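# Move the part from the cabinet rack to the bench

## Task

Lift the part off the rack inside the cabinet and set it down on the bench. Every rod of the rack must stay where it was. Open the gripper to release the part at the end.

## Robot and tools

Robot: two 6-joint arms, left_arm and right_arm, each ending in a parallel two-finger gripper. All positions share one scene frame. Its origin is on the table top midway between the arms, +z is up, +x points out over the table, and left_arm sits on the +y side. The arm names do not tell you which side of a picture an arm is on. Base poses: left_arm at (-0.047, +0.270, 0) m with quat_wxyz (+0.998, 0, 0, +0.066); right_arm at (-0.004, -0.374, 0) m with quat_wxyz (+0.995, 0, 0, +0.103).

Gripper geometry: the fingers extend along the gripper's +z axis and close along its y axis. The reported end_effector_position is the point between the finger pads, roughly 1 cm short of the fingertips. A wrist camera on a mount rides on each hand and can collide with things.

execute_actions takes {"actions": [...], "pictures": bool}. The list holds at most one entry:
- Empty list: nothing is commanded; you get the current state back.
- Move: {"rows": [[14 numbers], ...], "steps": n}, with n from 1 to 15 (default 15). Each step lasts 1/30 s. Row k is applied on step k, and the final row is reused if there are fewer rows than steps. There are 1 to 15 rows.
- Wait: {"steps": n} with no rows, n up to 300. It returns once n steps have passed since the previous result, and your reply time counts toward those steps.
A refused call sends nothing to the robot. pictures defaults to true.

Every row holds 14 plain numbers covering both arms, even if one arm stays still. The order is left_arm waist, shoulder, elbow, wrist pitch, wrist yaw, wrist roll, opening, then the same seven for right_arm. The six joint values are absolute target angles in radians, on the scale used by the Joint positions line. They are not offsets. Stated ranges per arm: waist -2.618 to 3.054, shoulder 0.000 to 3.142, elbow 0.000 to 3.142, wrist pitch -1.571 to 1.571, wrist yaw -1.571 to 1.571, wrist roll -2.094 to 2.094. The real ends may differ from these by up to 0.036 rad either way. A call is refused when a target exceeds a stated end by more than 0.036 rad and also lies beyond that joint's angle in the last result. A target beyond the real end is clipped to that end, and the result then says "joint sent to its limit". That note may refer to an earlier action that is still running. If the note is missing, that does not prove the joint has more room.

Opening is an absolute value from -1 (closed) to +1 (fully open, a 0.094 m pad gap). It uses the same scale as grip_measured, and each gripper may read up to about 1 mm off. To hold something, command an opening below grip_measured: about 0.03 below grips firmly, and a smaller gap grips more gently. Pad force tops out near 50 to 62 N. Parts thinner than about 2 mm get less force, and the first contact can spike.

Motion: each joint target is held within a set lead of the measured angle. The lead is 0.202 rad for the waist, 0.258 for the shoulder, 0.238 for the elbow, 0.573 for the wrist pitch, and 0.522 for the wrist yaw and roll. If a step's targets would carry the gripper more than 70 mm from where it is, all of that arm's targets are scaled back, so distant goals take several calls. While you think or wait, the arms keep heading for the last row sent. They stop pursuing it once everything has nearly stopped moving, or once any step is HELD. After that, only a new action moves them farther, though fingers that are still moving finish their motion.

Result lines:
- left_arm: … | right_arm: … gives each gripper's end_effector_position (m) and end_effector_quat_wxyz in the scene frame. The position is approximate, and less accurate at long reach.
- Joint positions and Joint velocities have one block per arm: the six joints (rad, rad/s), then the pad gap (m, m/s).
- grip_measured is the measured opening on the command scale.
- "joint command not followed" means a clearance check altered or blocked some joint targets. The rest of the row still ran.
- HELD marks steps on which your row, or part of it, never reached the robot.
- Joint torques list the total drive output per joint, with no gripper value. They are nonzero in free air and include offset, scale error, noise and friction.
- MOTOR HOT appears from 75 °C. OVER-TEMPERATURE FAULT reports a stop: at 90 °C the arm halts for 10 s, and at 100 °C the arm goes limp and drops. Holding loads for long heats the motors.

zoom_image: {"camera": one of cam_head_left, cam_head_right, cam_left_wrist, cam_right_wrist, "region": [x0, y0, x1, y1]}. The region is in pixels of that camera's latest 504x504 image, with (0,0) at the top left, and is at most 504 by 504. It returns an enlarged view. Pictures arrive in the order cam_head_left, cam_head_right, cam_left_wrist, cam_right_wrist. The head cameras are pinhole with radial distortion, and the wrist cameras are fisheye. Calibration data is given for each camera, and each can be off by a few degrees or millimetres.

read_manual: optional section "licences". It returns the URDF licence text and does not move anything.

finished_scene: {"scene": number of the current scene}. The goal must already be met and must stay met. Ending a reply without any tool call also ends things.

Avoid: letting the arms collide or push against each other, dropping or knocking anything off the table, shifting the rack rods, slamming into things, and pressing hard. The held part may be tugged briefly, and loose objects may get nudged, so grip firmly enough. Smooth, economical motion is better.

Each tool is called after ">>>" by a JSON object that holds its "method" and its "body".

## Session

>>> {"method": "execute_actions", "body": {"actions": []}}

Scene clock: 0.00 s of 4320.00 s.
left_arm: end_effector_position=(+0.0392, +0.1557, +0.1276) grip_measured=+1.000 end_effector_quat_wxyz=(+0.017, -0.042, +0.999, -0.025) | right_arm: end_effector_position=(+0.1409, -0.0113, +0.2907) grip_measured=+1.000 end_effector_quat_wxyz=(-0.526, +0.807, +0.006, +0.268)
Joint positions: left_arm=[-1.067  1.005  0.9   -1.406 -0.001 -1.019  0.094] | right_arm=[ 1.044  1.109  0.913 -0.114  0.136 -2.006  0.094]
Joint velocities: left_arm=[-0.002  0.002 -0.012 -0.037  0.022 -0.037  0.   ] | right_arm=[ 0.002 -0.002 -0.002 -0.022 -0.037  0.022  0.   ]
Joint torques (N m, as the arm reports them, + toward a larger angle): no reading
camera_calibration (this result's frames):
cam_left_wrist: T_world_to_cam=[[0.222664, -0.974804, -0.0133203, 0.151543], [-0.83205, -0.197141, 0.518487, 0.0301375], [-0.50805, -0.104365, -0.854982, 0.271292], [0, 0, 0, 1]] pos_world=[0.129163, 0.18198, 0.218343]
cam_right_wrist: T_world_to_cam=[[-0.159229, 0.422965, 0.892046, -0.231915], [0.655728, -0.630159, 0.415837, -0.178123], [0.738015, 0.651153, -0.17701, 0.0382308], [0, 0, 0, 1]] pos_world=[0.0516579, -0.039048, 0.287717]

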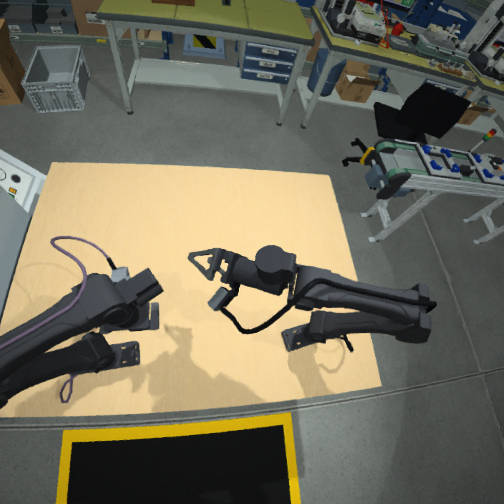

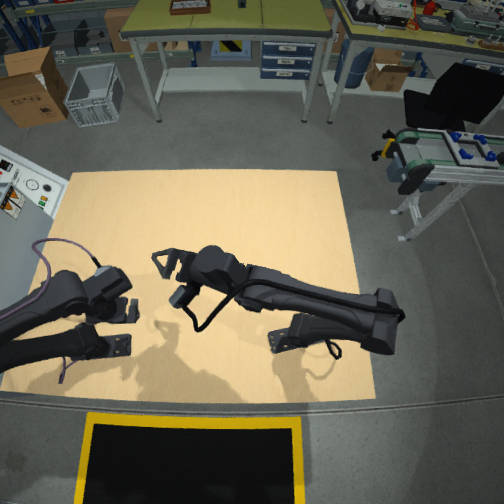

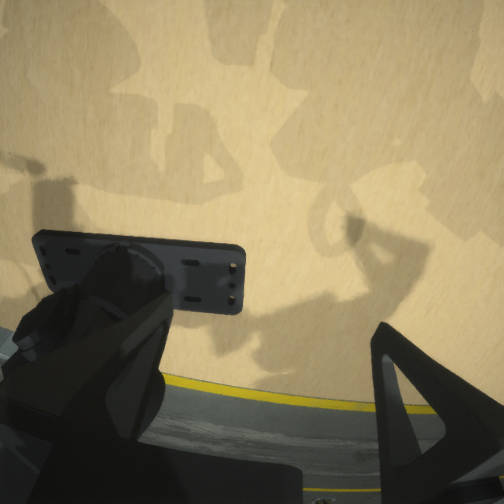

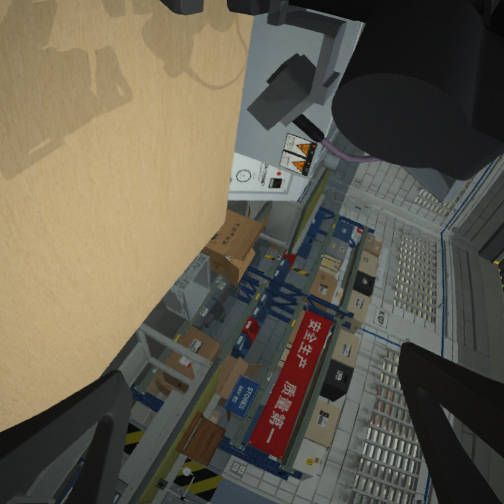

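>>> {"method": "execute_actions", "body": {"actions": [{"rows": [[0.2, 1.005, 0.9, -1.406, 0, -1.019, 1, 0.0, 1.109, 0.913, -0.114, 0.136, -2.006, 1]], "steps": 15}], "pictures": false}}

>>> {"method": "execute_actions", "body": {"actions": [{"rows": [[0.4, 1.2, 1.6, -0.9, 0, 0, 1, 0.0, 1.109, 0.913, -0.114, 0.136, -2.006, 1]], "steps": 15}], "pictures": false}}

>>> {"method": "execute_actions", "body": {"actions": [{"steps": 20}], "pictures": false}}

>>> {"method": "execute_actions", "body": {"actions": [{"rows": [[1.44, 1.2, 1.6, -0.9, 0, 0, 1, 0.0, 1.109, 0.913, -0.114, 0.136, -2.006, 1]], "steps": 15}], "pictures": false}}

>>> {"method": "execute_actions", "body": {"actions": [{"steps": 20}]}}

Scene clock: 5.40 s of 4320.00 s.
left_arm: end_effector_position=(+0.0970, +0.2917, +0.1277) grip_measured=+1.000 end_effector_quat_wxyz=(+0.030, -0.551, +0.833, -0.018) | right_arm: end_effector_position=(+0.3814, -0.3109, +0.2908) grip_measured=+1.000 end_effector_quat_wxyz=(-0.324, +0.705, -0.393, +0.494)
Joint positions: left_arm=[ 0.02   1.005  0.9   -1.397  0.008 -1.017  0.094] | right_arm=[ 0.02   1.109  0.913 -0.114  0.149 -2.006  0.094]
Joint velocities: left_arm=[ 2.147  0.007 -0.007  0.022 -0.037 -0.022  0.   ] | right_arm=[-1.053  0.017 -0.002  0.022  0.256  0.007  0.   ]
Joint torques (N m, as the arm reports them, + toward a larger angle): left_arm=[-0.27 -1.37  6.81  0.06 -0.08 -0.03] | right_arm=[ 2.87 -3.54  6.61  1.9  -0.48  0.01]
Steps of this call (steps 1 to 90: nothing new was sent; then 1.90 s passed at rest; steps 91 to 105: all 15 steps of this action). Readings (joint positions):
91: left_arm=[-1.030 1.005 0.900 -1.406 0.011 -1.017] | right_arm=[1.017 1.109 0.913 -0.114 0.118 -2.006]
92: left_arm=[-0.956 1.005 0.900 -1.404 0.012 -1.017] | right_arm=[0.961 1.109 0.913 -0.114 0.111 -2.006]
94: left_arm=[-0.805 1.005 0.900 -1.401 0.011 -1.017] | right_arm=[0.815 1.109 0.913 -0.114 0.116 -2.006]
98: left_arm=[-0.505 1.005 0.900 -1.398 0.009 -1.017] | right_arm=[0.511 1.109 0.913 -0.114 0.127 -2.006]
105: the state above

Scene clock: 5.90 s of 4320.00 s.
left_arm: end_effector_position=(+0.2453, +0.4343, +0.3297) grip_measured=+1.000 end_effector_quat_wxyz=(+0.418, -0.324, +0.847, +0.057) | right_arm: end_effector_position=(+0.3830, -0.3214, +0.2908) grip_measured=+1.000 end_effector_quat_wxyz=(-0.318, +0.699, -0.402, +0.498)
Joint positions: left_arm=[ 0.381  1.206  1.483 -0.977  0.009 -0.22   0.094] | right_arm=[-0.009  1.109  0.913 -0.114  0.145 -2.006  0.094]
Joint velocities: left_arm=[ 0.095 -0.027  1.433  0.608 -0.095  1.341  0.   ] | right_arm=[ 0.007  0.007  0.007 -0.037 -0.125 -0.037  0.   ]
Joint torques (N m, as the arm reports them, + toward a larger angle): left_arm=[ 0.84 -3.88  9.44  1.17 -0.06  0.02] | right_arm=[ 0.63 -3.52  6.64  1.91 -0.07  0.02]
Steps of this call (steps 1 to 15: all 15 steps of this action). Readings (joint positions):
1: left_arm=[0.074 1.017 0.912 -1.387 0.004 -0.980] | right_arm=[-0.004 1.109 0.913 -0.114 0.155 -2.006]
2: left_arm=[0.108 1.043 0.936 -1.359 0.005 -0.932] | right_arm=[-0.011 1.109 0.913 -0.114 0.157 -2.006]
4: left_arm=[0.176 1.101 1.001 -1.277 0.008 -0.832] | right_arm=[-0.009 1.109 0.913 -0.114 0.152 -2.006]
8: left_arm=[0.309 1.176 1.150 -1.132 0.009 -0.605] | right_arm=[-0.009 1.109 0.913 -0.114 0.147 -2.006]
15: the state above

Scene clock: 6.57 s of 4320.00 s.
left_arm: end_effector_position=(+0.2532, +0.4414, +0.3988) grip_measured=+1.000 end_effector_quat_wxyz=(+0.501, -0.222, +0.827, +0.127) | right_arm: end_effector_position=(+0.3830, -0.3213, +0.2908) grip_measured=+1.000 end_effector_quat_wxyz=(-0.318, +0.700, -0.402, +0.498)
Joint positions: left_arm=[ 0.388  1.195  1.594 -0.884  0.009 -0.009  0.094] | right_arm=[-0.009  1.109  0.913 -0.114  0.145 -2.006  0.094]
Joint velocities: left_arm=[-0.007 -0.007 -0.007  0.022 -0.066  0.022  0.   ] | right_arm=[-0.012  0.007 -0.012  0.066  0.007 -0.007  0.   ]
Joint torques (N m, as the arm reports them, + toward a larger angle): left_arm=[ 0.82 -2.67  7.73  1.3  -0.09  0.07] | right_arm=[ 0.62 -3.52  6.64  1.91 -0.06  0.01]
Steps of this call (steps 1 to 20: the robot went on to your last target). Readings (joint positions):
1: left_arm=[0.384 1.206 1.527 -0.954 0.009 -0.178] | right_arm=[-0.009 1.109 0.913 -0.114 0.145 -2.006]
2: left_arm=[0.386 1.203 1.560 -0.929 0.009 -0.143] | right_arm=[-0.009 1.109 0.913 -0.114 0.145 -2.006]
4: left_arm=[0.388 1.194 1.591 -0.892 0.009 -0.093] | right_arm=[-0.009 1.109 0.913 -0.114 0.145 -2.006]
8: left_arm=[0.388 1.194 1.594 -0.884 0.009 -0.042] | right_arm=[-0.009 1.109 0.913 -0.114 0.145 -2.006]
20: the state above

Scene clock: 7.07 s of 4320.00 s.
left_arm: end_effector_position=(-0.0400, +0.6178, +0.3961) grip_measured=+1.000 end_effector_quat_wxyz=(+0.366, -0.601, +0.612, +0.360) | right_arm: end_effector_position=(+0.3830, -0.3213, +0.2908) grip_measured=+1.000 end_effector_quat_wxyz=(-0.318, +0.700, -0.402, +0.498)
Joint positions: left_arm=[ 1.412  1.203  1.594 -0.884 -0.007 -0.004  0.094] | right_arm=[-0.009  1.109  0.913 -0.114  0.145 -2.006  0.094]
Joint velocities: left_arm=[ 0.911 -0.017 -0.017 -0.007 -0.256 -0.022  0.   ] | right_arm=[ 0.007  0.002 -0.002 -0.022  0.007 -0.081  0.   ]
Joint torques (N m, as the arm reports them, + toward a larger angle): left_arm=[-2.11 -3.35  7.65  1.31  0.31  0.01] | right_arm=[ 0.6  -3.52  6.61  1.91 -0.08  0.01]
Steps of this call (steps 1 to 15: all 15 steps of this action). Readings (joint positions):
1: left_arm=[0.419 1.195 1.594 -0.884 0.026 -0.006] | right_arm=[-0.009 1.109 0.913 -0.114 0.145 -2.006]
2: left_arm=[0.482 1.195 1.594 -0.884 0.029 -0.005] | right_arm=[-0.009 1.109 0.913 -0.114 0.145 -2.006]
4: left_arm=[0.631 1.198 1.594 -0.884 0.022 -0.004] | right_arm=[-0.009 1.109 0.913 -0.114 0.145 -2.006]
8: left_arm=[0.931 1.203 1.594 -0.884 0.013 -0.004] | right_arm=[-0.009 1.109 0.913 -0.114 0.145 -2.006]
15: the state above

Scene clock: 7.73 s of 4320.00 s.
left_arm: end_effector_position=(-0.0499, +0.6178, +0.3961) grip_measured=+1.000 end_effector_quat_wxyz=(+0.360, -0.610, +0.604, +0.365) | right_arm: end_effector_position=(+0.3830, -0.3213, +0.2908) grip_measured=+1.000 end_effector_quat_wxyz=(-0.318, +0.700, -0.402, +0.498)
Joint positions: left_arm=[ 1.439  1.203  1.594 -0.884 -0.01  -0.004  0.094] | right_arm=[-0.009  1.109  0.913 -0.114  0.145 -2.006  0.094]
Joint velocities: left_arm=[-0.012 -0.002 -0.027 -0.007 -0.007 -0.007  0.   ] | right_arm=[ 0.002  0.007 -0.002  0.007 -0.022  0.007  0.   ]
Joint torques (N m, as the arm reports them, + toward a larger angle): left_arm=[ 0.1  -3.38  7.75  1.29  0.07  0.03] | right_arm=[ 0.63 -3.49  6.63  1.91 -0.08  0.01]
Steps of this call (steps 1 to 20: the robot went on to your last target). Readings (joint positions):
1: left_arm=[1.433 1.203 1.594 -0.884 -0.011 -0.004] | right_arm=[-0.009 1.109 0.913 -0.114 0.145 -2.006]
2: left_arm=[1.438 1.203 1.594 -0.884 -0.012 -0.004] | right_arm=[-0.009 1.109 0.913 -0.114 0.145 -2.006]
4: left_arm=[1.439 1.203 1.594 -0.884 -0.010 -0.004] | right_arm=[-0.009 1.109 0.913 -0.114 0.145 -2.006]
8: left_arm=[1.439 1.203 1.594 -0.884 -0.010 -0.004] | right_arm=[-0.009 1.109 0.913 -0.114 0.145 -2.006]
20: the state above
camera_calibration (this result's frames):
cam_left_wrist: T_world_to_cam=[[0.986715, 0.13634, 0.0883407, -0.0632575], [0.162038, -0.865035, -0.474824, 0.763503], [0.0116805, 0.482831, -0.875636, 0.175126], [0, 0, 0, 1]] pos_world=[-0.0633446, 0.584525, 0.521465]
cam_right_wrist: T_world_to_cam=[[0.290991, 0.347668, 0.89132, -0.258721], [-0.230123, -0.878849, 0.417932, -0.273513], [0.928638, -0.326727, -0.175731, -0.326222], [0, 0, 0, 1]] pos_world=[0.315286, -0.257013, 0.287586]

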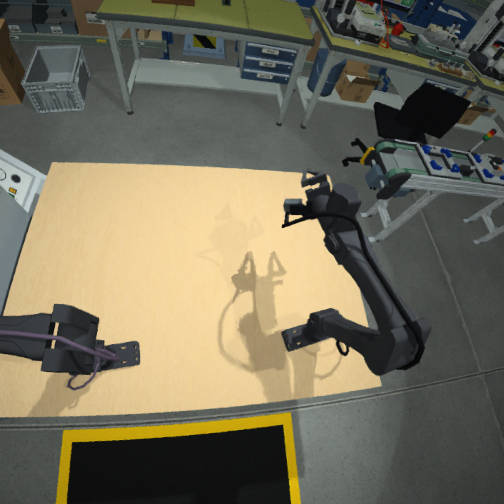

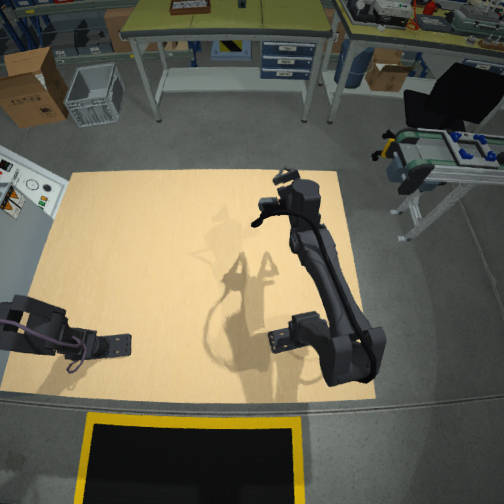

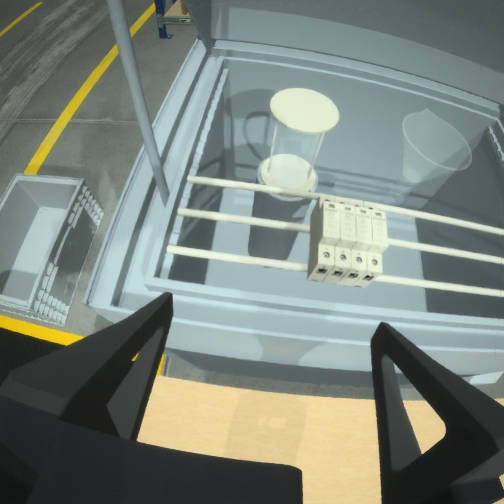

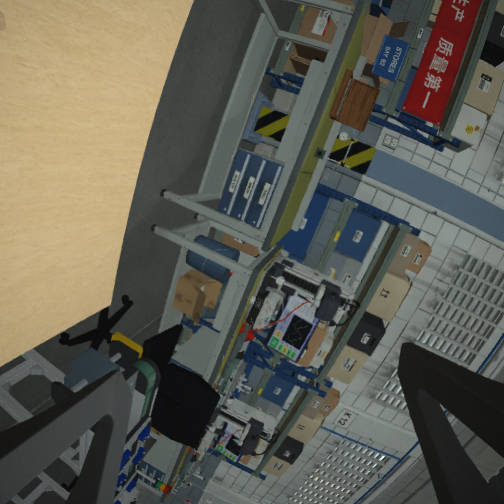

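>>> {"method": "zoom_image", "body": {"camera": "cam_left_wrist", "region": [280, 170, 420, 310]}}

Region (280, 170, 420, 310) of cam_left_wrist's 504x504 image, scaled by 3.600, with more detail than that image has.

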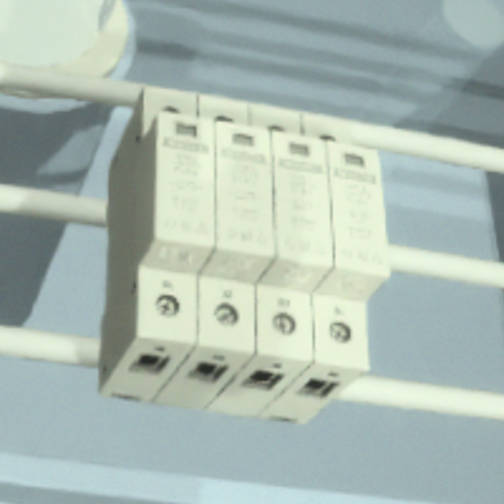

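>>> {"method": "execute_actions", "body": {"actions": [{"rows": [[1.203, 1.95, 2.26, -1.228, -0.14, -0.19, 1, 0.0, 1.109, 0.913, -0.114, 0.136, -2.006, 1]], "steps": 15}], "pictures": false}}

>>> {"method": "execute_actions", "body": {"actions": [{"steps": 30}]}}

Scene clock: 17.97 s of 4320.00 s.
left_arm: end_effector_position=(+0.0482, +0.7583, +0.2622) grip_measured=+1.000 end_effector_quat_wxyz=(+0.212, -0.668, +0.683, +0.205) | right_arm: end_effector_position=(+0.3830, -0.3213, +0.2908) grip_measured=+1.000 end_effector_quat_wxyz=(-0.318, +0.700, -0.402, +0.498)
Joint positions: left_arm=[ 1.202  2.015  2.231 -1.199 -0.116 -0.178  0.094] | right_arm=[-0.009  1.109  0.913 -0.114  0.145 -2.006  0.094]
Joint velocities: left_arm=[-0.007 -0.007 -0.007 -0.3   -0.051  0.007  0.   ] | right_arm=[ 0.002 -0.012 -0.002 -0.022  0.022 -0.081  0.   ]
Joint torques (N m, as the arm reports them, + toward a larger angle): left_arm=[  0.03 -14.88   9.79   1.04  -0.24  -0.06] | right_arm=[ 0.61 -3.5   6.6   1.92 -0.07  0.01]
Steps of this call (steps 1 to 15: the robot went on to your last target; steps 16 to 90: nothing new was sent; then 6.73 s passed at rest; steps 91 to 105: all 15 steps of this action). Readings (joint positions):
91: left_arm=[1.406 1.241 1.647 -0.956 -0.046 -0.036] | right_arm=[-0.009 1.109 0.913 -0.114 0.145 -2.006]
92: left_arm=[1.344 1.307 1.739 -1.028 -0.073 -0.068] | right_arm=[-0.009 1.109 0.913 -0.114 0.145 -2.006]
94: left_arm=[1.242 1.470 1.924 -1.088 -0.086 -0.109] | right_arm=[-0.009 1.109 0.913 -0.114 0.145 -2.006]
98: left_arm=[1.202 1.793 2.208 -1.113 -0.099 -0.151] | right_arm=[-0.009 1.109 0.913 -0.114 0.145 -2.006]
105: the state above

Scene clock: 18.97 s of 4320.00 s.
left_arm: end_effector_position=(+0.0435, +0.7453, +0.2911) grip_measured=+1.000 end_effector_quat_wxyz=(+0.230, -0.667, +0.673, +0.220) | right_arm: end_effector_position=(+0.3830, -0.3213, +0.2908) grip_measured=+1.000 end_effector_quat_wxyz=(-0.318, +0.700, -0.402, +0.498)
Joint positions: left_arm=[ 1.202  1.949  2.231 -1.215 -0.125 -0.185  0.094] | right_arm=[-0.009  1.109  0.913 -0.114  0.145 -2.006  0.094]
Joint velocities: left_arm=[-0.002 -0.007 -0.012 -0.007 -0.066 -0.007  0.   ] | right_arm=[ 0.002 -0.007  0.002 -0.022 -0.066  0.051  0.   ]
Joint torques (N m, as the arm reports them, + toward a larger angle): left_arm=[ 0.03 -9.29  9.67  0.88 -0.19 -0.07] | right_arm=[ 0.6  -3.47  6.59  1.91 -0.07  0.01]
Steps of this call (steps 1 to 30: the robot went on to your last target). Readings (joint positions):
1: left_arm=[1.202 2.012 2.231 -1.206 -0.118 -0.179] | right_arm=[-0.009 1.109 0.913 -0.114 0.145 -2.006]
2: left_arm=[1.202 2.004 2.231 -1.210 -0.119 -0.180] | right_arm=[-0.009 1.109 0.913 -0.114 0.145 -2.006]
4: left_arm=[1.202 1.981 2.231 -1.212 -0.121 -0.182] | right_arm=[-0.009 1.109 0.913 -0.114 0.145 -2.006]
8: left_arm=[1.202 1.951 2.231 -1.212 -0.124 -0.184] | right_arm=[-0.009 1.109 0.913 -0.114 0.145 -2.006]
30: the state above
All arms were judged still, so your last target was given up. Only a new action makes them travel on or press farther. Fingers that are still opening or closing keep moving.
camera_calibration (this result's frames):
cam_left_wrist: T_world_to_cam=[[0.989537, 0.138513, 0.0403853, -0.151229], [0.141054, -0.987602, -0.0688996, 0.782972], [0.0303411, 0.0738752, -0.996806, 0.359816], [0, 0, 0, 1]] pos_world=[0.0282882, 0.76763, 0.41872]
cam_right_wrist: T_world_to_cam=[[0.290991, 0.347668, 0.89132, -0.258721], [-0.230123, -0.878849, 0.417932, -0.273513], [0.928638, -0.326727, -0.175731, -0.326222], [0, 0, 0, 1]] pos_world=[0.315286, -0.257013, 0.287586]

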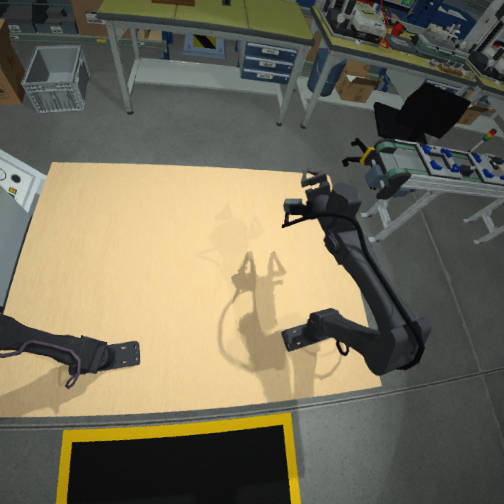

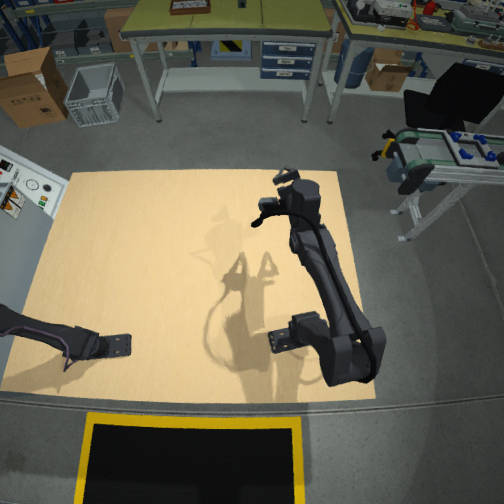

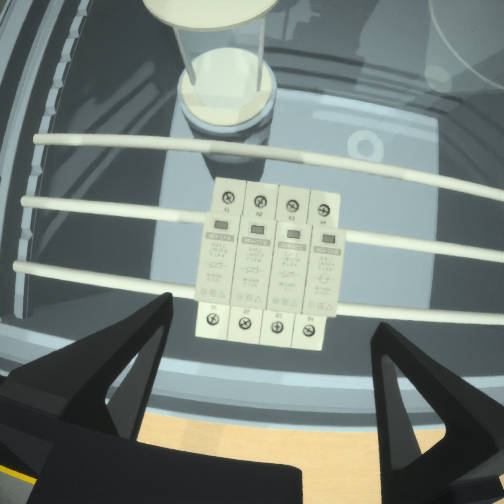

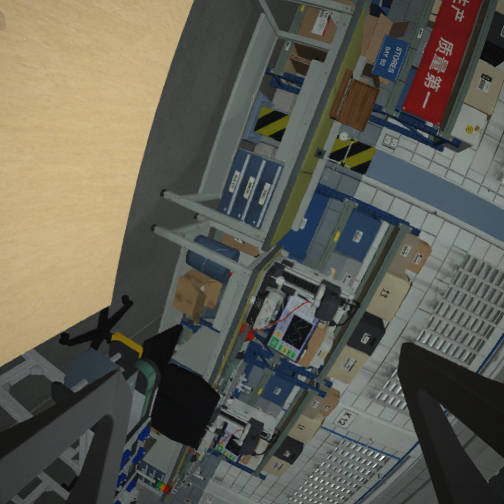

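>>> {"method": "execute_actions", "body": {"actions": [{"rows": [[1.2035, 1.953, 2.22, -1.2, -0.14, -0.19, 1, 0.0, 1.109, 0.913, -0.114, 0.136, -2.006, 1], [1.205, 1.957, 2.205, -1.18, -0.14, -0.19, 1, 0.0, 1.109, 0.913, -0.114, 0.136, -2.006, 1], [1.2065, 1.961, 2.19, -1.16, -0.14, -0.19, 1, 0.0, 1.109, 0.913, -0.114, 0.136, -2.006, 1], [1.208, 1.965, 2.175, -1.14, -0.14, -0.19, 1, 0.0, 1.109, 0.913, -0.114, 0.136, -2.006, 1], [1.2095, 1.969, 2.16, -1.12, -0.14, -0.19, 1, 0.0, 1.109, 0.913, -0.114, 0.136, -2.006, 1], [1.211, 1.973, 2.145, -1.1, -0.14, -0.19, 1, 0.0, 1.109, 0.913, -0.114, 0.136, -2.006, 1], [1.2125, 1.977, 2.13, -1.08, -0.14, -0.19, 1, 0.0, 1.109, 0.913, -0.114, 0.136, -2.006, 1], [1.214, 1.981, 2.115, -1.06, -0.14, -0.19, 1, 0.0, 1.109, 0.913, -0.114, 0.136, -2.006, 1], [1.216, 1.985, 2.1, -1.045, -0.14, -0.19, 1, 0.0, 1.109, 0.913, -0.114, 0.136, -2.006, 1], [1.218, 1.99, 2.085, -1.03, -0.14, -0.19, 1, 0.0, 1.109, 0.913, -0.114, 0.136, -2.006, 1], [1.22, 1.99, 2.07, -1.02, -0.14, -0.19, 1, 0.0, 1.109, 0.913, -0.114, 0.136, -2.006, 1]], "steps": 15}], "pictures": false}}

>>> {"method": "execute_actions", "body": {"actions": [{"steps": 20}]}}

Scene clock: 26.33 s of 4320.00 s.
left_arm: end_effector_position=(+0.0466, +0.7706, +0.2382) grip_measured=+1.000 end_effector_quat_wxyz=(+0.218, -0.672, +0.675, +0.214) | right_arm: end_effector_position=(+0.3830, -0.3213, +0.2908) grip_measured=+1.000 end_effector_quat_wxyz=(-0.318, +0.700, -0.402, +0.498)
Joint positions: left_arm=[ 1.207  1.995  2.085 -1.051 -0.126 -0.185  0.094] | right_arm=[-0.009  1.109  0.913 -0.114  0.145 -2.006  0.094]
Joint velocities: left_arm=[ 0.042  0.125 -0.095  0.095  0.051 -0.11   0.   ] | right_arm=[ 0.002 -0.012  0.022  0.051 -0.007 -0.022  0.   ]
Joint torques (N m, as the arm reports them, + toward a larger angle): left_arm=[  0.72 -11.     6.94   1.09  -0.19  -0.07] | right_arm=[ 0.61 -3.47  6.61  1.91 -0.07  0.01]
Steps of this call (steps 1 to 90: nothing new was sent; then 3.87 s passed at rest; steps 91 to 105: all 15 steps of this action). Readings (joint positions):
91: left_arm=[1.202 1.949 2.231 -1.214 -0.125 -0.185] | right_arm=[-0.009 1.109 0.913 -0.114 0.145 -2.006]
92: left_arm=[1.202 1.949 2.231 -1.211 -0.125 -0.185] | right_arm=[-0.009 1.109 0.913 -0.114 0.145 -2.006]
94: left_arm=[1.202 1.949 2.221 -1.189 -0.126 -0.185] | right_arm=[-0.009 1.109 0.913 -0.114 0.145 -2.006]
98: left_arm=[1.202 1.954 2.167 -1.127 -0.126 -0.185] | right_arm=[-0.009 1.109 0.913 -0.114 0.145 -2.006]
105: the state above

Scene clock: 27.00 s of 4320.00 s.
left_arm: end_effector_position=(+0.0469, +0.7761, +0.2388) grip_measured=+1.000 end_effector_quat_wxyz=(+0.226, -0.671, +0.672, +0.219) | right_arm: end_effector_position=(+0.3830, -0.3213, +0.2908) grip_measured=+1.000 end_effector_quat_wxyz=(-0.318, +0.700, -0.402, +0.498)
Joint positions: left_arm=[ 1.209  1.999  2.081 -1.024 -0.126 -0.185  0.094] | right_arm=[-0.009  1.109  0.913 -0.114  0.145 -2.006  0.094]
Joint velocities: left_arm=[-0.007  0.007  0.007 -0.007  0.051 -0.037  0.   ] | right_arm=[-0.012  0.002 -0.017  0.037 -0.007  0.037  0.   ]
Joint torques (N m, as the arm reports them, + toward a larger angle): left_arm=[  0.74 -10.88   6.69   1.02  -0.19  -0.07] | right_arm=[ 0.59 -3.51  6.63  1.92 -0.07  0.01]
Steps of this call (steps 1 to 20: the robot went on to your last target). Readings (joint positions):
1: left_arm=[1.208 1.998 2.082 -1.048 -0.126 -0.185] | right_arm=[-0.009 1.109 0.913 -0.114 0.145 -2.006]
2: left_arm=[1.209 2.000 2.081 -1.046 -0.126 -0.185] | right_arm=[-0.009 1.109 0.913 -0.114 0.145 -2.006]
4: left_arm=[1.209 2.000 2.081 -1.040 -0.126 -0.185] | right_arm=[-0.009 1.109 0.913 -0.114 0.145 -2.006]
8: left_arm=[1.209 1.999 2.081 -1.030 -0.126 -0.185] | right_arm=[-0.009 1.109 0.913 -0.114 0.145 -2.006]
20: the state above
camera_calibration (this result's frames):
cam_left_wrist: T_world_to_cam=[[0.988544, 0.146465, 0.0364595, -0.161946], [0.14848, -0.987055, -0.0606344, 0.806503], [0.0271067, 0.0653533, -0.997494, 0.312204], [0, 0, 0, 1]] pos_world=[0.0318781, 0.799378, 0.366227]
cam_right_wrist: T_world_to_cam=[[0.290991, 0.347668, 0.89132, -0.258721], [-0.230123, -0.878849, 0.417932, -0.273513], [0.928638, -0.326727, -0.175731, -0.326222], [0, 0, 0, 1]] pos_world=[0.315286, -0.257013, 0.287586]

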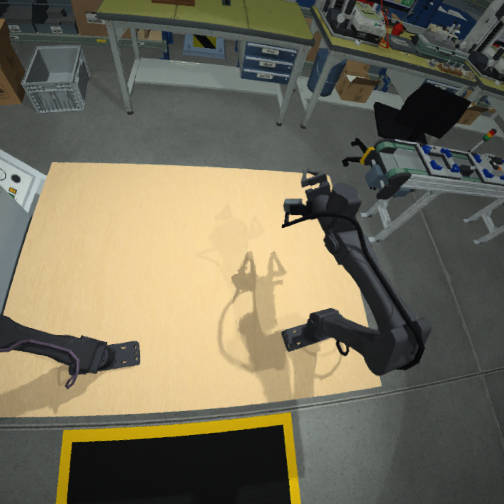

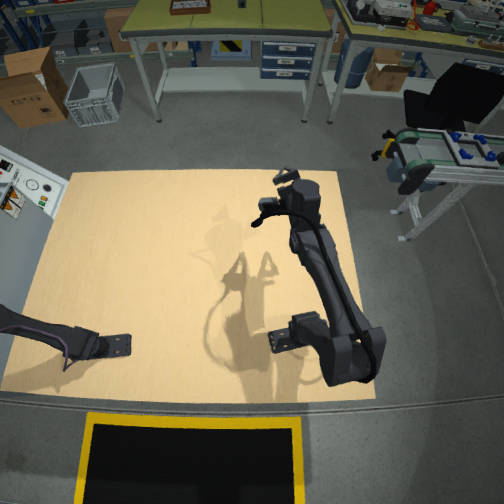

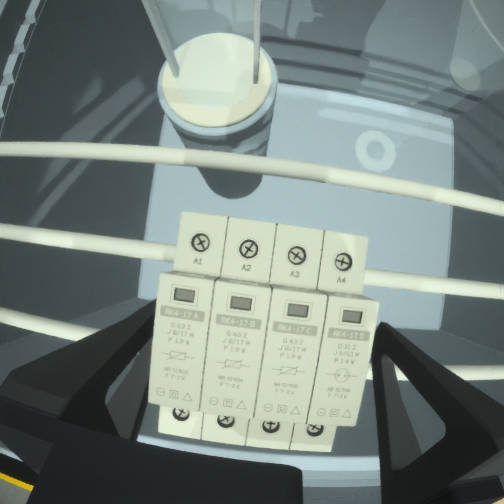

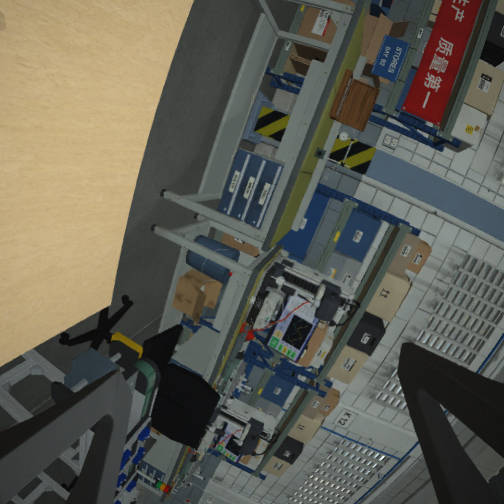

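>>> {"method": "execute_actions", "body": {"actions": [{"rows": [[1.229, 1.99, 2.07, -1.02, -0.14, -0.19, 1, 0.0, 1.109, 0.913, -0.114, 0.136, -2.006, 1]], "steps": 10}], "pictures": false}}

>>> {"method": "execute_actions", "body": {"actions": [{"rows": [[1.229, 1.99, 2.07, -1.02, -0.14, -0.19, 0.46, 0.0, 1.109, 0.913, -0.114, 0.136, -2.006, 1]], "steps": 15}], "pictures": false}}

>>> {"method": "execute_actions", "body": {"actions": [{"steps": 10}]}}

Scene clock: 28.90 s of 4320.00 s.
left_arm: end_effector_position=(+0.0420, +0.7769, +0.2388) grip_measured=+1.000 end_effector_quat_wxyz=(+0.225, -0.674, +0.669, +0.220) | right_arm: end_effector_position=(+0.3830, -0.3213, +0.2908) grip_measured=+1.000 end_effector_quat_wxyz=(-0.318, +0.700, -0.402, +0.498)
Joint positions: left_arm=[ 1.219  1.999  2.081 -1.024 -0.126 -0.185  0.094] | right_arm=[-0.009  1.109  0.913 -0.114  0.145 -2.006  0.094]
Joint velocities: left_arm=[-0.012 -0.017 -0.002  0.022 -0.022  0.007  0.   ] | right_arm=[-0.007  0.002 -0.002 -0.007 -0.066  0.022  0.   ]
Joint torques (N m, as the arm reports them, + toward a larger angle): left_arm=[  0.69 -10.84   6.7    1.02  -0.19  -0.07] | right_arm=[ 0.58 -3.49  6.61  1.92 -0.07  0.02]
Steps of this call (steps 1 to 15: the robot went on to your last target; steps 16 to 47: nothing new was sent; steps 48 to 57: all 10 steps of this action). Readings (joint positions):
48: left_arm=[1.210 1.999 2.081 -1.024 -0.126 -0.185] | right_arm=[-0.009 1.109 0.913 -0.114 0.145 -2.006]
49: left_arm=[1.211 1.999 2.081 -1.024 -0.126 -0.185] | right_arm=[-0.009 1.109 0.913 -0.114 0.145 -2.006]
51: left_arm=[1.214 1.999 2.081 -1.024 -0.126 -0.185] | right_arm=[-0.009 1.109 0.913 -0.114 0.145 -2.006]
55: left_arm=[1.219 1.999 2.081 -1.024 -0.126 -0.185] | right_arm=[-0.009 1.109 0.913 -0.114 0.145 -2.006]
57: the state above

Scene clock: 29.40 s of 4320.00 s.
left_arm: end_effector_position=(+0.0409, +0.7771, +0.2388) grip_measured=+0.515 end_effector_quat_wxyz=(+0.224, -0.675, +0.667, +0.221) | right_arm: end_effector_position=(+0.3830, -0.3213, +0.2908) grip_measured=+1.000 end_effector_quat_wxyz=(-0.318, +0.700, -0.402, +0.498)
Joint positions: left_arm=[ 1.22   1.999  2.081 -1.024 -0.129 -0.188  0.071] | right_arm=[-0.009  1.109  0.913 -0.114  0.145 -2.006  0.094]
Joint velocities: left_arm=[-0.002 -0.012 -0.002  0.037 -0.037 -0.051 -0.001] | right_arm=[-0.027 -0.017  0.002  0.007 -0.007  0.007  0.   ]
Joint torques (N m, as the arm reports them, + toward a larger angle): left_arm=[  0.63 -10.83   6.71   1.02  -0.17  -0.05] | right_arm=[ 0.63 -3.47  6.61  1.92 -0.06  0.02]
Steps of this call (steps 1 to 15: all 15 steps of this action). Readings (joint positions):
1: left_arm=[1.219 1.999 2.081 -1.024 -0.126 -0.186] | right_arm=[-0.009 1.109 0.913 -0.114 0.145 -2.006]
2: left_arm=[1.219 1.999 2.081 -1.024 -0.130 -0.186] | right_arm=[-0.009 1.109 0.913 -0.114 0.145 -2.006]
4: left_arm=[1.220 1.999 2.081 -1.024 -0.129 -0.187] | right_arm=[-0.009 1.109 0.913 -0.114 0.145 -2.006]
8: left_arm=[1.220 1.999 2.081 -1.024 -0.129 -0.188] | right_arm=[-0.009 1.109 0.913 -0.114 0.145 -2.006]
15: the state above

Scene clock: 29.73 s of 4320.00 s.
left_arm: end_effector_position=(+0.0409, +0.7771, +0.2388) grip_measured=+0.515 end_effector_quat_wxyz=(+0.224, -0.675, +0.667, +0.221) | right_arm: end_effector_position=(+0.3830, -0.3213, +0.2908) grip_measured=+1.000 end_effector_quat_wxyz=(-0.318, +0.700, -0.402, +0.498)
Joint positions: left_arm=[ 1.22   1.999  2.081 -1.024 -0.129 -0.188  0.071] | right_arm=[-0.009  1.109  0.913 -0.114  0.145 -2.006  0.094]
Joint velocities: left_arm=[ 0.012 -0.002  0.007 -0.022 -0.022 -0.095  0.001] | right_arm=[ 0.002  0.002  0.002 -0.022 -0.007 -0.051  0.   ]
Joint torques (N m, as the arm reports them, + toward a larger angle): left_arm=[  0.64 -10.84   6.7    1.02  -0.16  -0.05] | right_arm=[ 0.64 -3.49  6.62  1.91 -0.07  0.01]
Steps of this call (steps 1 to 10: the robot went on to your last target). Readings (joint positions):
1: left_arm=[1.220 1.999 2.081 -1.024 -0.129 -0.188] | right_arm=[-0.009 1.109 0.913 -0.114 0.145 -2.006]
2: left_arm=[1.220 1.999 2.081 -1.024 -0.129 -0.188] | right_arm=[-0.009 1.109 0.913 -0.114 0.145 -2.006]
4: left_arm=[1.220 1.999 2.081 -1.024 -0.129 -0.188] | right_arm=[-0.009 1.109 0.913 -0.114 0.145 -2.006]
8: left_arm=[1.220 1.999 2.081 -1.024 -0.129 -0.188] | right_arm=[-0.009 1.109 0.913 -0.114 0.145 -2.006]
10: the state above
camera_calibration (this result's frames):
cam_left_wrist: T_world_to_cam=[[0.986384, 0.160578, 0.0355133, -0.166878], [0.162528, -0.984797, -0.0613238, 0.806259], [0.0251261, 0.0662607, -0.997486, 0.311726], [0, 0, 0, 1]] pos_world=[0.0257337, 0.800143, 0.366312]
cam_right_wrist: T_world_to_cam=[[0.290991, 0.347668, 0.89132, -0.258721], [-0.230123, -0.878849, 0.417932, -0.273513], [0.928638, -0.326727, -0.175731, -0.326222], [0, 0, 0, 1]] pos_world=[0.315286, -0.257013, 0.287586]

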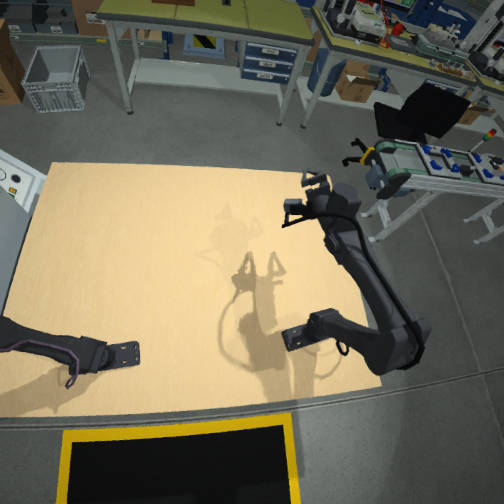

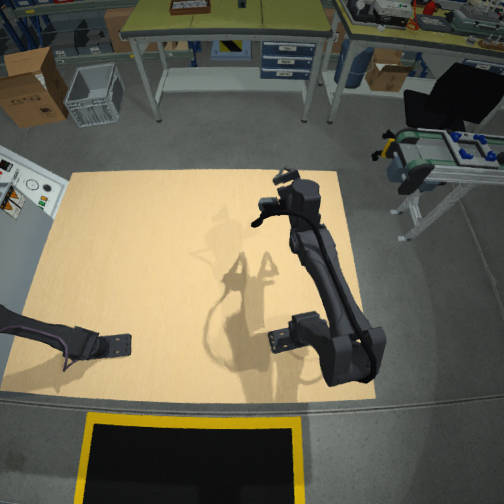

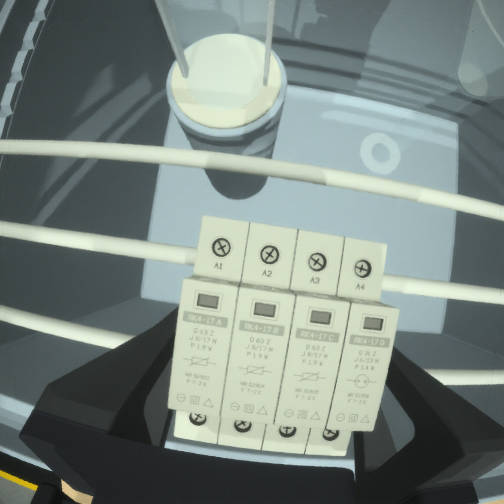

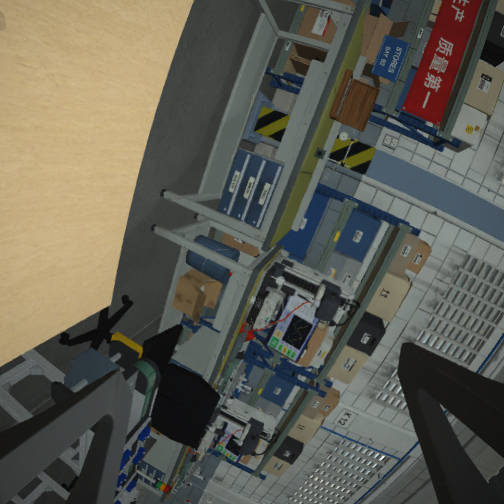

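>>> {"method": "execute_actions", "body": {"actions": [{"rows": [[1.229, 1.83, 2.1, -1.02, -0.14, -0.19, 0.46, 0.0, 1.109, 0.913, -0.114, 0.136, -2.006, 1]], "steps": 15}], "pictures": false}}

>>> {"method": "execute_actions", "body": {"actions": [{"rows": [[1.229, 1.2, 1.64, -0.88, -0.14, -0.19, 0.46, 0.0, 1.109, 0.913, -0.114, 0.136, -2.006, 1]], "steps": 15}], "pictures": false}}

>>> {"method": "execute_actions", "body": {"actions": [{"steps": 15}]}}

Scene clock: 32.40 s of 4320.00 s.
left_arm: end_effector_position=(+0.0336, +0.7439, +0.3020) grip_measured=+0.515 end_effector_quat_wxyz=(+0.263, -0.666, +0.654, +0.245) | right_arm: end_effector_position=(+0.3830, -0.3213, +0.2908) grip_measured=+1.000 end_effector_quat_wxyz=(-0.318, +0.700, -0.402, +0.498)
Joint positions: left_arm=[ 1.22   1.843  2.07  -1.072 -0.129 -0.188  0.071] | right_arm=[-0.009  1.109  0.913 -0.114  0.145 -2.006  0.094]
Joint velocities: left_arm=[-0.007  0.105  0.022 -0.037 -0.022  0.007  0.   ] | right_arm=[-0.022 -0.012 -0.002 -0.037 -0.022 -0.022  0.   ]
Joint torques (N m, as the arm reports them, + toward a larger angle): left_arm=[  0.59 -10.1    9.95   1.55  -0.15  -0.04] | right_arm=[ 0.61 -3.51  6.64  1.92 -0.08  0.01]
Steps of this call (steps 1 to 15: the robot went on to your last target; steps 16 to 65: nothing new was sent; steps 66 to 80: all 15 steps of this action). Readings (joint positions):
66: left_arm=[1.220 1.989 2.079 -1.024 -0.129 -0.188] | right_arm=[-0.009 1.109 0.913 -0.114 0.145 -2.006]
67: left_arm=[1.220 1.977 2.073 -1.034 -0.129 -0.188] | right_arm=[-0.009 1.109 0.913 -0.114 0.145 -2.006]
69: left_arm=[1.220 1.939 2.070 -1.061 -0.129 -0.188] | right_arm=[-0.009 1.109 0.913 -0.114 0.145 -2.006]
73: left_arm=[1.220 1.857 2.070 -1.069 -0.129 -0.188] | right_arm=[-0.009 1.109 0.913 -0.114 0.145 -2.006]
80: the state above

Scene clock: 32.90 s of 4320.00 s.
left_arm: end_effector_position=(+0.0013, +0.5981, +0.3962) grip_measured=+0.515 end_effector_quat_wxyz=(+0.385, -0.625, +0.599, +0.320) | right_arm: end_effector_position=(+0.3830, -0.3213, +0.2908) grip_measured=+1.000 end_effector_quat_wxyz=(-0.318, +0.700, -0.402, +0.498)
Joint positions: left_arm=[ 1.22   1.183  1.617 -0.961 -0.129 -0.188  0.071] | right_arm=[-0.009  1.109  0.913 -0.114  0.145 -2.006  0.094]
Joint velocities: left_arm=[-0.002 -0.164 -0.002  0.168  0.081  0.051  0.   ] | right_arm=[-0.007 -0.007 -0.012  0.007 -0.022  0.066  0.   ]
Joint torques (N m, as the arm reports them, + toward a larger angle): left_arm=[ 0.6  -0.84  9.04  1.84 -0.15 -0.04] | right_arm=[ 0.58 -3.48  6.64  1.92 -0.07  0.01]
Steps of this call (steps 1 to 15: all 15 steps of this action). Readings (joint positions):
1: left_arm=[1.220 1.808 2.009 -1.022 -0.129 -0.188] | right_arm=[-0.009 1.109 0.913 -0.114 0.145 -2.006]
2: left_arm=[1.220 1.751 1.909 -0.967 -0.129 -0.188] | right_arm=[-0.009 1.109 0.913 -0.114 0.145 -2.006]
4: left_arm=[1.220 1.612 1.728 -0.947 -0.129 -0.188] | right_arm=[-0.009 1.109 0.913 -0.114 0.145 -2.006]
8: left_arm=[1.220 1.401 1.618 -1.032 -0.129 -0.188] | right_arm=[-0.009 1.109 0.913 -0.114 0.145 -2.006]
15: the state above

Scene clock: 33.40 s of 4320.00 s.
left_arm: end_effector_position=(+0.0035, +0.6077, +0.3858) grip_measured=+0.515 end_effector_quat_wxyz=(+0.373, -0.630, +0.605, +0.313) | right_arm: end_effector_position=(+0.3830, -0.3213, +0.2908) grip_measured=+1.000 end_effector_quat_wxyz=(-0.318, +0.700, -0.402, +0.498)
Joint positions: left_arm=[ 1.22   1.218  1.617 -0.959 -0.129 -0.188  0.071] | right_arm=[-0.009  1.109  0.913 -0.114  0.145 -2.006  0.094]
Joint velocities: left_arm=[-0.007  0.007  0.007  0.022  0.007  0.022  0.001] | right_arm=[-0.007  0.007  0.007 -0.037 -0.007  0.051  0.   ]
Joint torques (N m, as the arm reports them, + toward a larger angle): left_arm=[ 0.62 -4.57  9.11  2.04 -0.15 -0.04] | right_arm=[ 0.57 -3.5   6.62  1.92 -0.07  0.01]
Steps of this call (steps 1 to 15: the robot went on to your last target). Readings (joint positions):
1: left_arm=[1.220 1.182 1.617 -0.957 -0.129 -0.188] | right_arm=[-0.009 1.109 0.913 -0.114 0.145 -2.006]
2: left_arm=[1.220 1.185 1.617 -0.955 -0.129 -0.188] | right_arm=[-0.009 1.109 0.913 -0.114 0.145 -2.006]
4: left_arm=[1.220 1.198 1.617 -0.955 -0.129 -0.188] | right_arm=[-0.009 1.109 0.913 -0.114 0.145 -2.006]
8: left_arm=[1.220 1.217 1.617 -0.957 -0.129 -0.188] | right_arm=[-0.009 1.109 0.913 -0.114 0.145 -2.006]
15: the state above
camera_calibration (this result's frames):
cam_left_wrist: T_world_to_cam=[[0.977721, 0.121133, 0.17143, -0.136369], [0.181787, -0.89697, -0.402988, 0.732858], [0.104953, 0.425173, -0.899007, 0.214125], [0, 0, 0, 1]] pos_world=[-0.0223654, 0.58283, 0.51121]
cam_right_wrist: T_world_to_cam=[[0.290991, 0.347668, 0.89132, -0.258721], [-0.230123, -0.878849, 0.417932, -0.273513], [0.928638, -0.326727, -0.175731, -0.326222], [0, 0, 0, 1]] pos_world=[0.315286, -0.257013, 0.287586]

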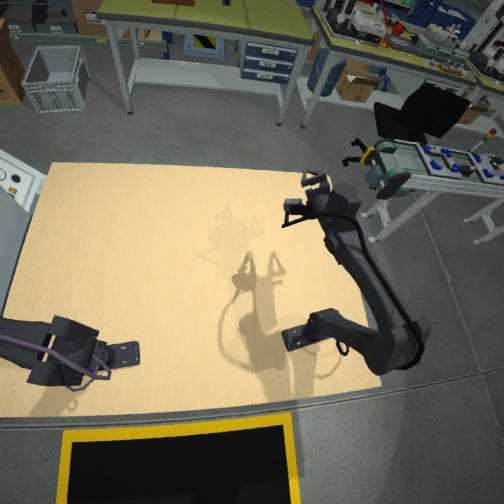

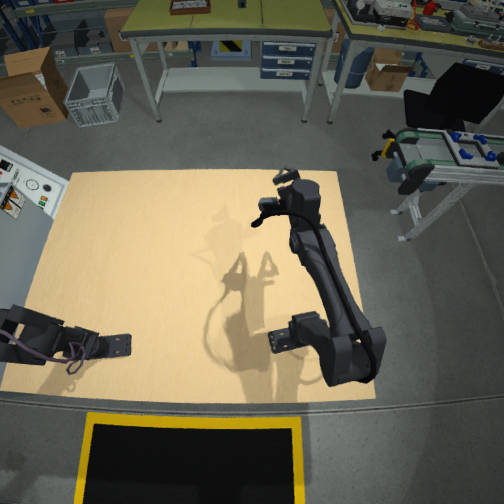

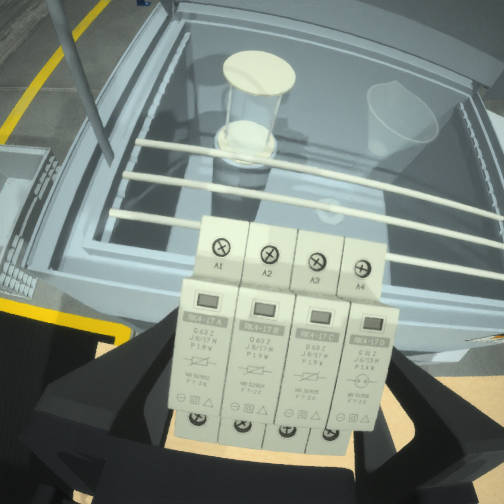

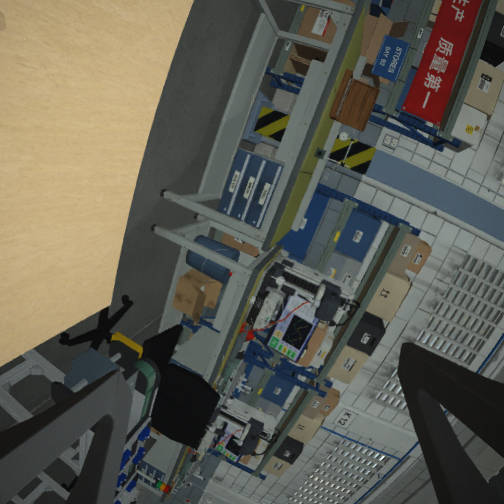

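>>> {"method": "execute_actions", "body": {"actions": [{"rows": [[-0.3, 1.2, 1.64, -0.88, -0.14, -0.19, 0.46, 0.0, 1.109, 0.913, -0.114, 0.136, -2.006, 1]], "steps": 15}], "pictures": false}}

>>> {"method": "execute_actions", "body": {"actions": [{"rows": [[-0.3, 1.32, 0.9, -0.44, -0.14, -0.19, 0.46, 0.0, 1.109, 0.913, -0.114, 0.136, -2.006, 1]], "steps": 15}], "pictures": false}}

>>> {"method": "execute_actions", "body": {"actions": [{"steps": 30}], "pictures": false}}

Scene clock: 37.03 s of 4320.00 s.
left_arm: end_effector_position=(+0.2725, +0.3964, +0.3863) grip_measured=+0.515 end_effector_quat_wxyz=(+0.481, -0.245, +0.837, +0.087) | right_arm: end_effector_position=(+0.3830, -0.3213, +0.2908) grip_measured=+1.000 end_effector_quat_wxyz=(-0.318, +0.700, -0.402, +0.498)
Joint positions: left_arm=[ 0.17   1.222  1.617 -0.95  -0.137 -0.19   0.071] | right_arm=[-0.009  1.109  0.913 -0.114  0.145 -2.006  0.094]
Joint velocities: left_arm=[-2.098  0.007 -0.012 -0.051 -0.051 -0.022 -0.   ] | right_arm=[ 0.002  0.007 -0.022  0.007  0.022  0.037  0.   ]
Joint torques (N m, as the arm reports them, + toward a larger angle): left_arm=[ 0.14 -4.88  9.13  1.95 -0.06 -0.02] | right_arm=[ 0.63 -3.46  6.62  1.91 -0.07  0.01]
Steps of this call (steps 1 to 15: the robot went on to your last target; steps 16 to 90: nothing new was sent; then 0.13 s passed at rest; steps 91 to 105: all 15 steps of this action). Readings (joint positions):
91: left_arm=[1.190 1.218 1.617 -0.959 -0.155 -0.190] | right_arm=[-0.009 1.109 0.913 -0.114 0.145 -2.006]
92: left_arm=[1.135 1.218 1.617 -0.960 -0.176 -0.190] | right_arm=[-0.009 1.109 0.913 -0.114 0.145 -2.006]
94: left_arm=[0.995 1.218 1.617 -0.957 -0.171 -0.190] | right_arm=[-0.009 1.109 0.913 -0.114 0.145 -2.006]
98: left_arm=[0.695 1.221 1.617 -0.952 -0.153 -0.190] | right_arm=[-0.009 1.109 0.913 -0.114 0.145 -2.006]
105: the state above

Scene clock: 37.53 s of 4320.00 s.
left_arm: end_effector_position=(+0.2705, +0.2342, +0.0826) grip_measured=+0.515 end_effector_quat_wxyz=(+0.231, -0.020, +0.973, +0.009) | right_arm: end_effector_position=(+0.3830, -0.3213, +0.2908) grip_measured=+1.000 end_effector_quat_wxyz=(-0.318, +0.700, -0.402, +0.498)
Joint positions: left_arm=[-0.307  1.374  0.841 -0.582 -0.105 -0.19   0.071] | right_arm=[-0.009  1.109  0.913 -0.114  0.145 -2.006  0.094]
Joint velocities: left_arm=[-0.002  0.007 -0.31  -0.52  -0.037 -0.007 -0.   ] | right_arm=[ 0.007 -0.012  0.012 -0.051 -0.037 -0.007  0.   ]
Joint torques (N m, as the arm reports them, + toward a larger angle): left_arm=[ 0.51 -8.66 14.33  2.56 -0.28  0.01] | right_arm=[ 0.62 -3.51  6.63  1.9  -0.08  0.02]
Steps of this call (steps 1 to 15: all 15 steps of this action). Readings (joint positions):
1: left_arm=[0.107 1.224 1.591 -0.913 -0.128 -0.190] | right_arm=[-0.009 1.109 0.913 -0.114 0.145 -2.006]
2: left_arm=[0.054 1.224 1.554 -0.851 -0.122 -0.190] | right_arm=[-0.009 1.109 0.913 -0.114 0.145 -2.006]
4: left_arm=[-0.038 1.249 1.465 -0.741 -0.125 -0.190] | right_arm=[-0.009 1.109 0.913 -0.114 0.145 -2.006]
8: left_arm=[-0.217 1.318 1.230 -0.587 -0.127 -0.190] | right_arm=[-0.009 1.109 0.913 -0.114 0.145 -2.006]
15: the state above

Scene clock: 38.53 s of 4320.00 s.
left_arm: end_effector_position=(+0.2931, +0.2322, +0.1054) grip_measured=+0.515 end_effector_quat_wxyz=(+0.290, -0.024, +0.957, +0.003) | right_arm: end_effector_position=(+0.3830, -0.3213, +0.2908) grip_measured=+1.000 end_effector_quat_wxyz=(-0.318, +0.700, -0.402, +0.498)
Joint positions: left_arm=[-0.307  1.35   0.854 -0.496 -0.117 -0.19   0.071] | right_arm=[-0.009  1.109  0.913 -0.114  0.145 -2.006  0.094]
Joint velocities: left_arm=[ 0.007  0.022 -0.002 -0.081 -0.022  0.066  0.001] | right_arm=[-0.022 -0.002  0.012 -0.007  0.007 -0.022  0.   ]
Joint torques (N m, as the arm reports them, + toward a larger angle): left_arm=[ 0.51 -6.92 11.73  1.38 -0.25 -0.01] | right_arm=[ 0.62 -3.49  6.63  1.9  -0.09  0.02]
Steps of this call (steps 1 to 30: the robot went on to your last target). Readings (joint positions):
1: left_arm=[-0.307 1.374 0.837 -0.596 -0.107 -0.190] | right_arm=[-0.009 1.109 0.913 -0.114 0.145 -2.006]
2: left_arm=[-0.307 1.372 0.837 -0.594 -0.108 -0.190] | right_arm=[-0.009 1.109 0.913 -0.114 0.145 -2.006]
4: left_arm=[-0.307 1.362 0.838 -0.560 -0.111 -0.190] | right_arm=[-0.009 1.109 0.913 -0.114 0.145 -2.006]
8: left_arm=[-0.307 1.351 0.851 -0.515 -0.115 -0.190] | right_arm=[-0.009 1.109 0.913 -0.114 0.145 -2.006]
30: the state above
All arms were judged still, so your last target was given up. Only a new action makes them travel on or press farther. Fingers that are still opening or closing keep moving.


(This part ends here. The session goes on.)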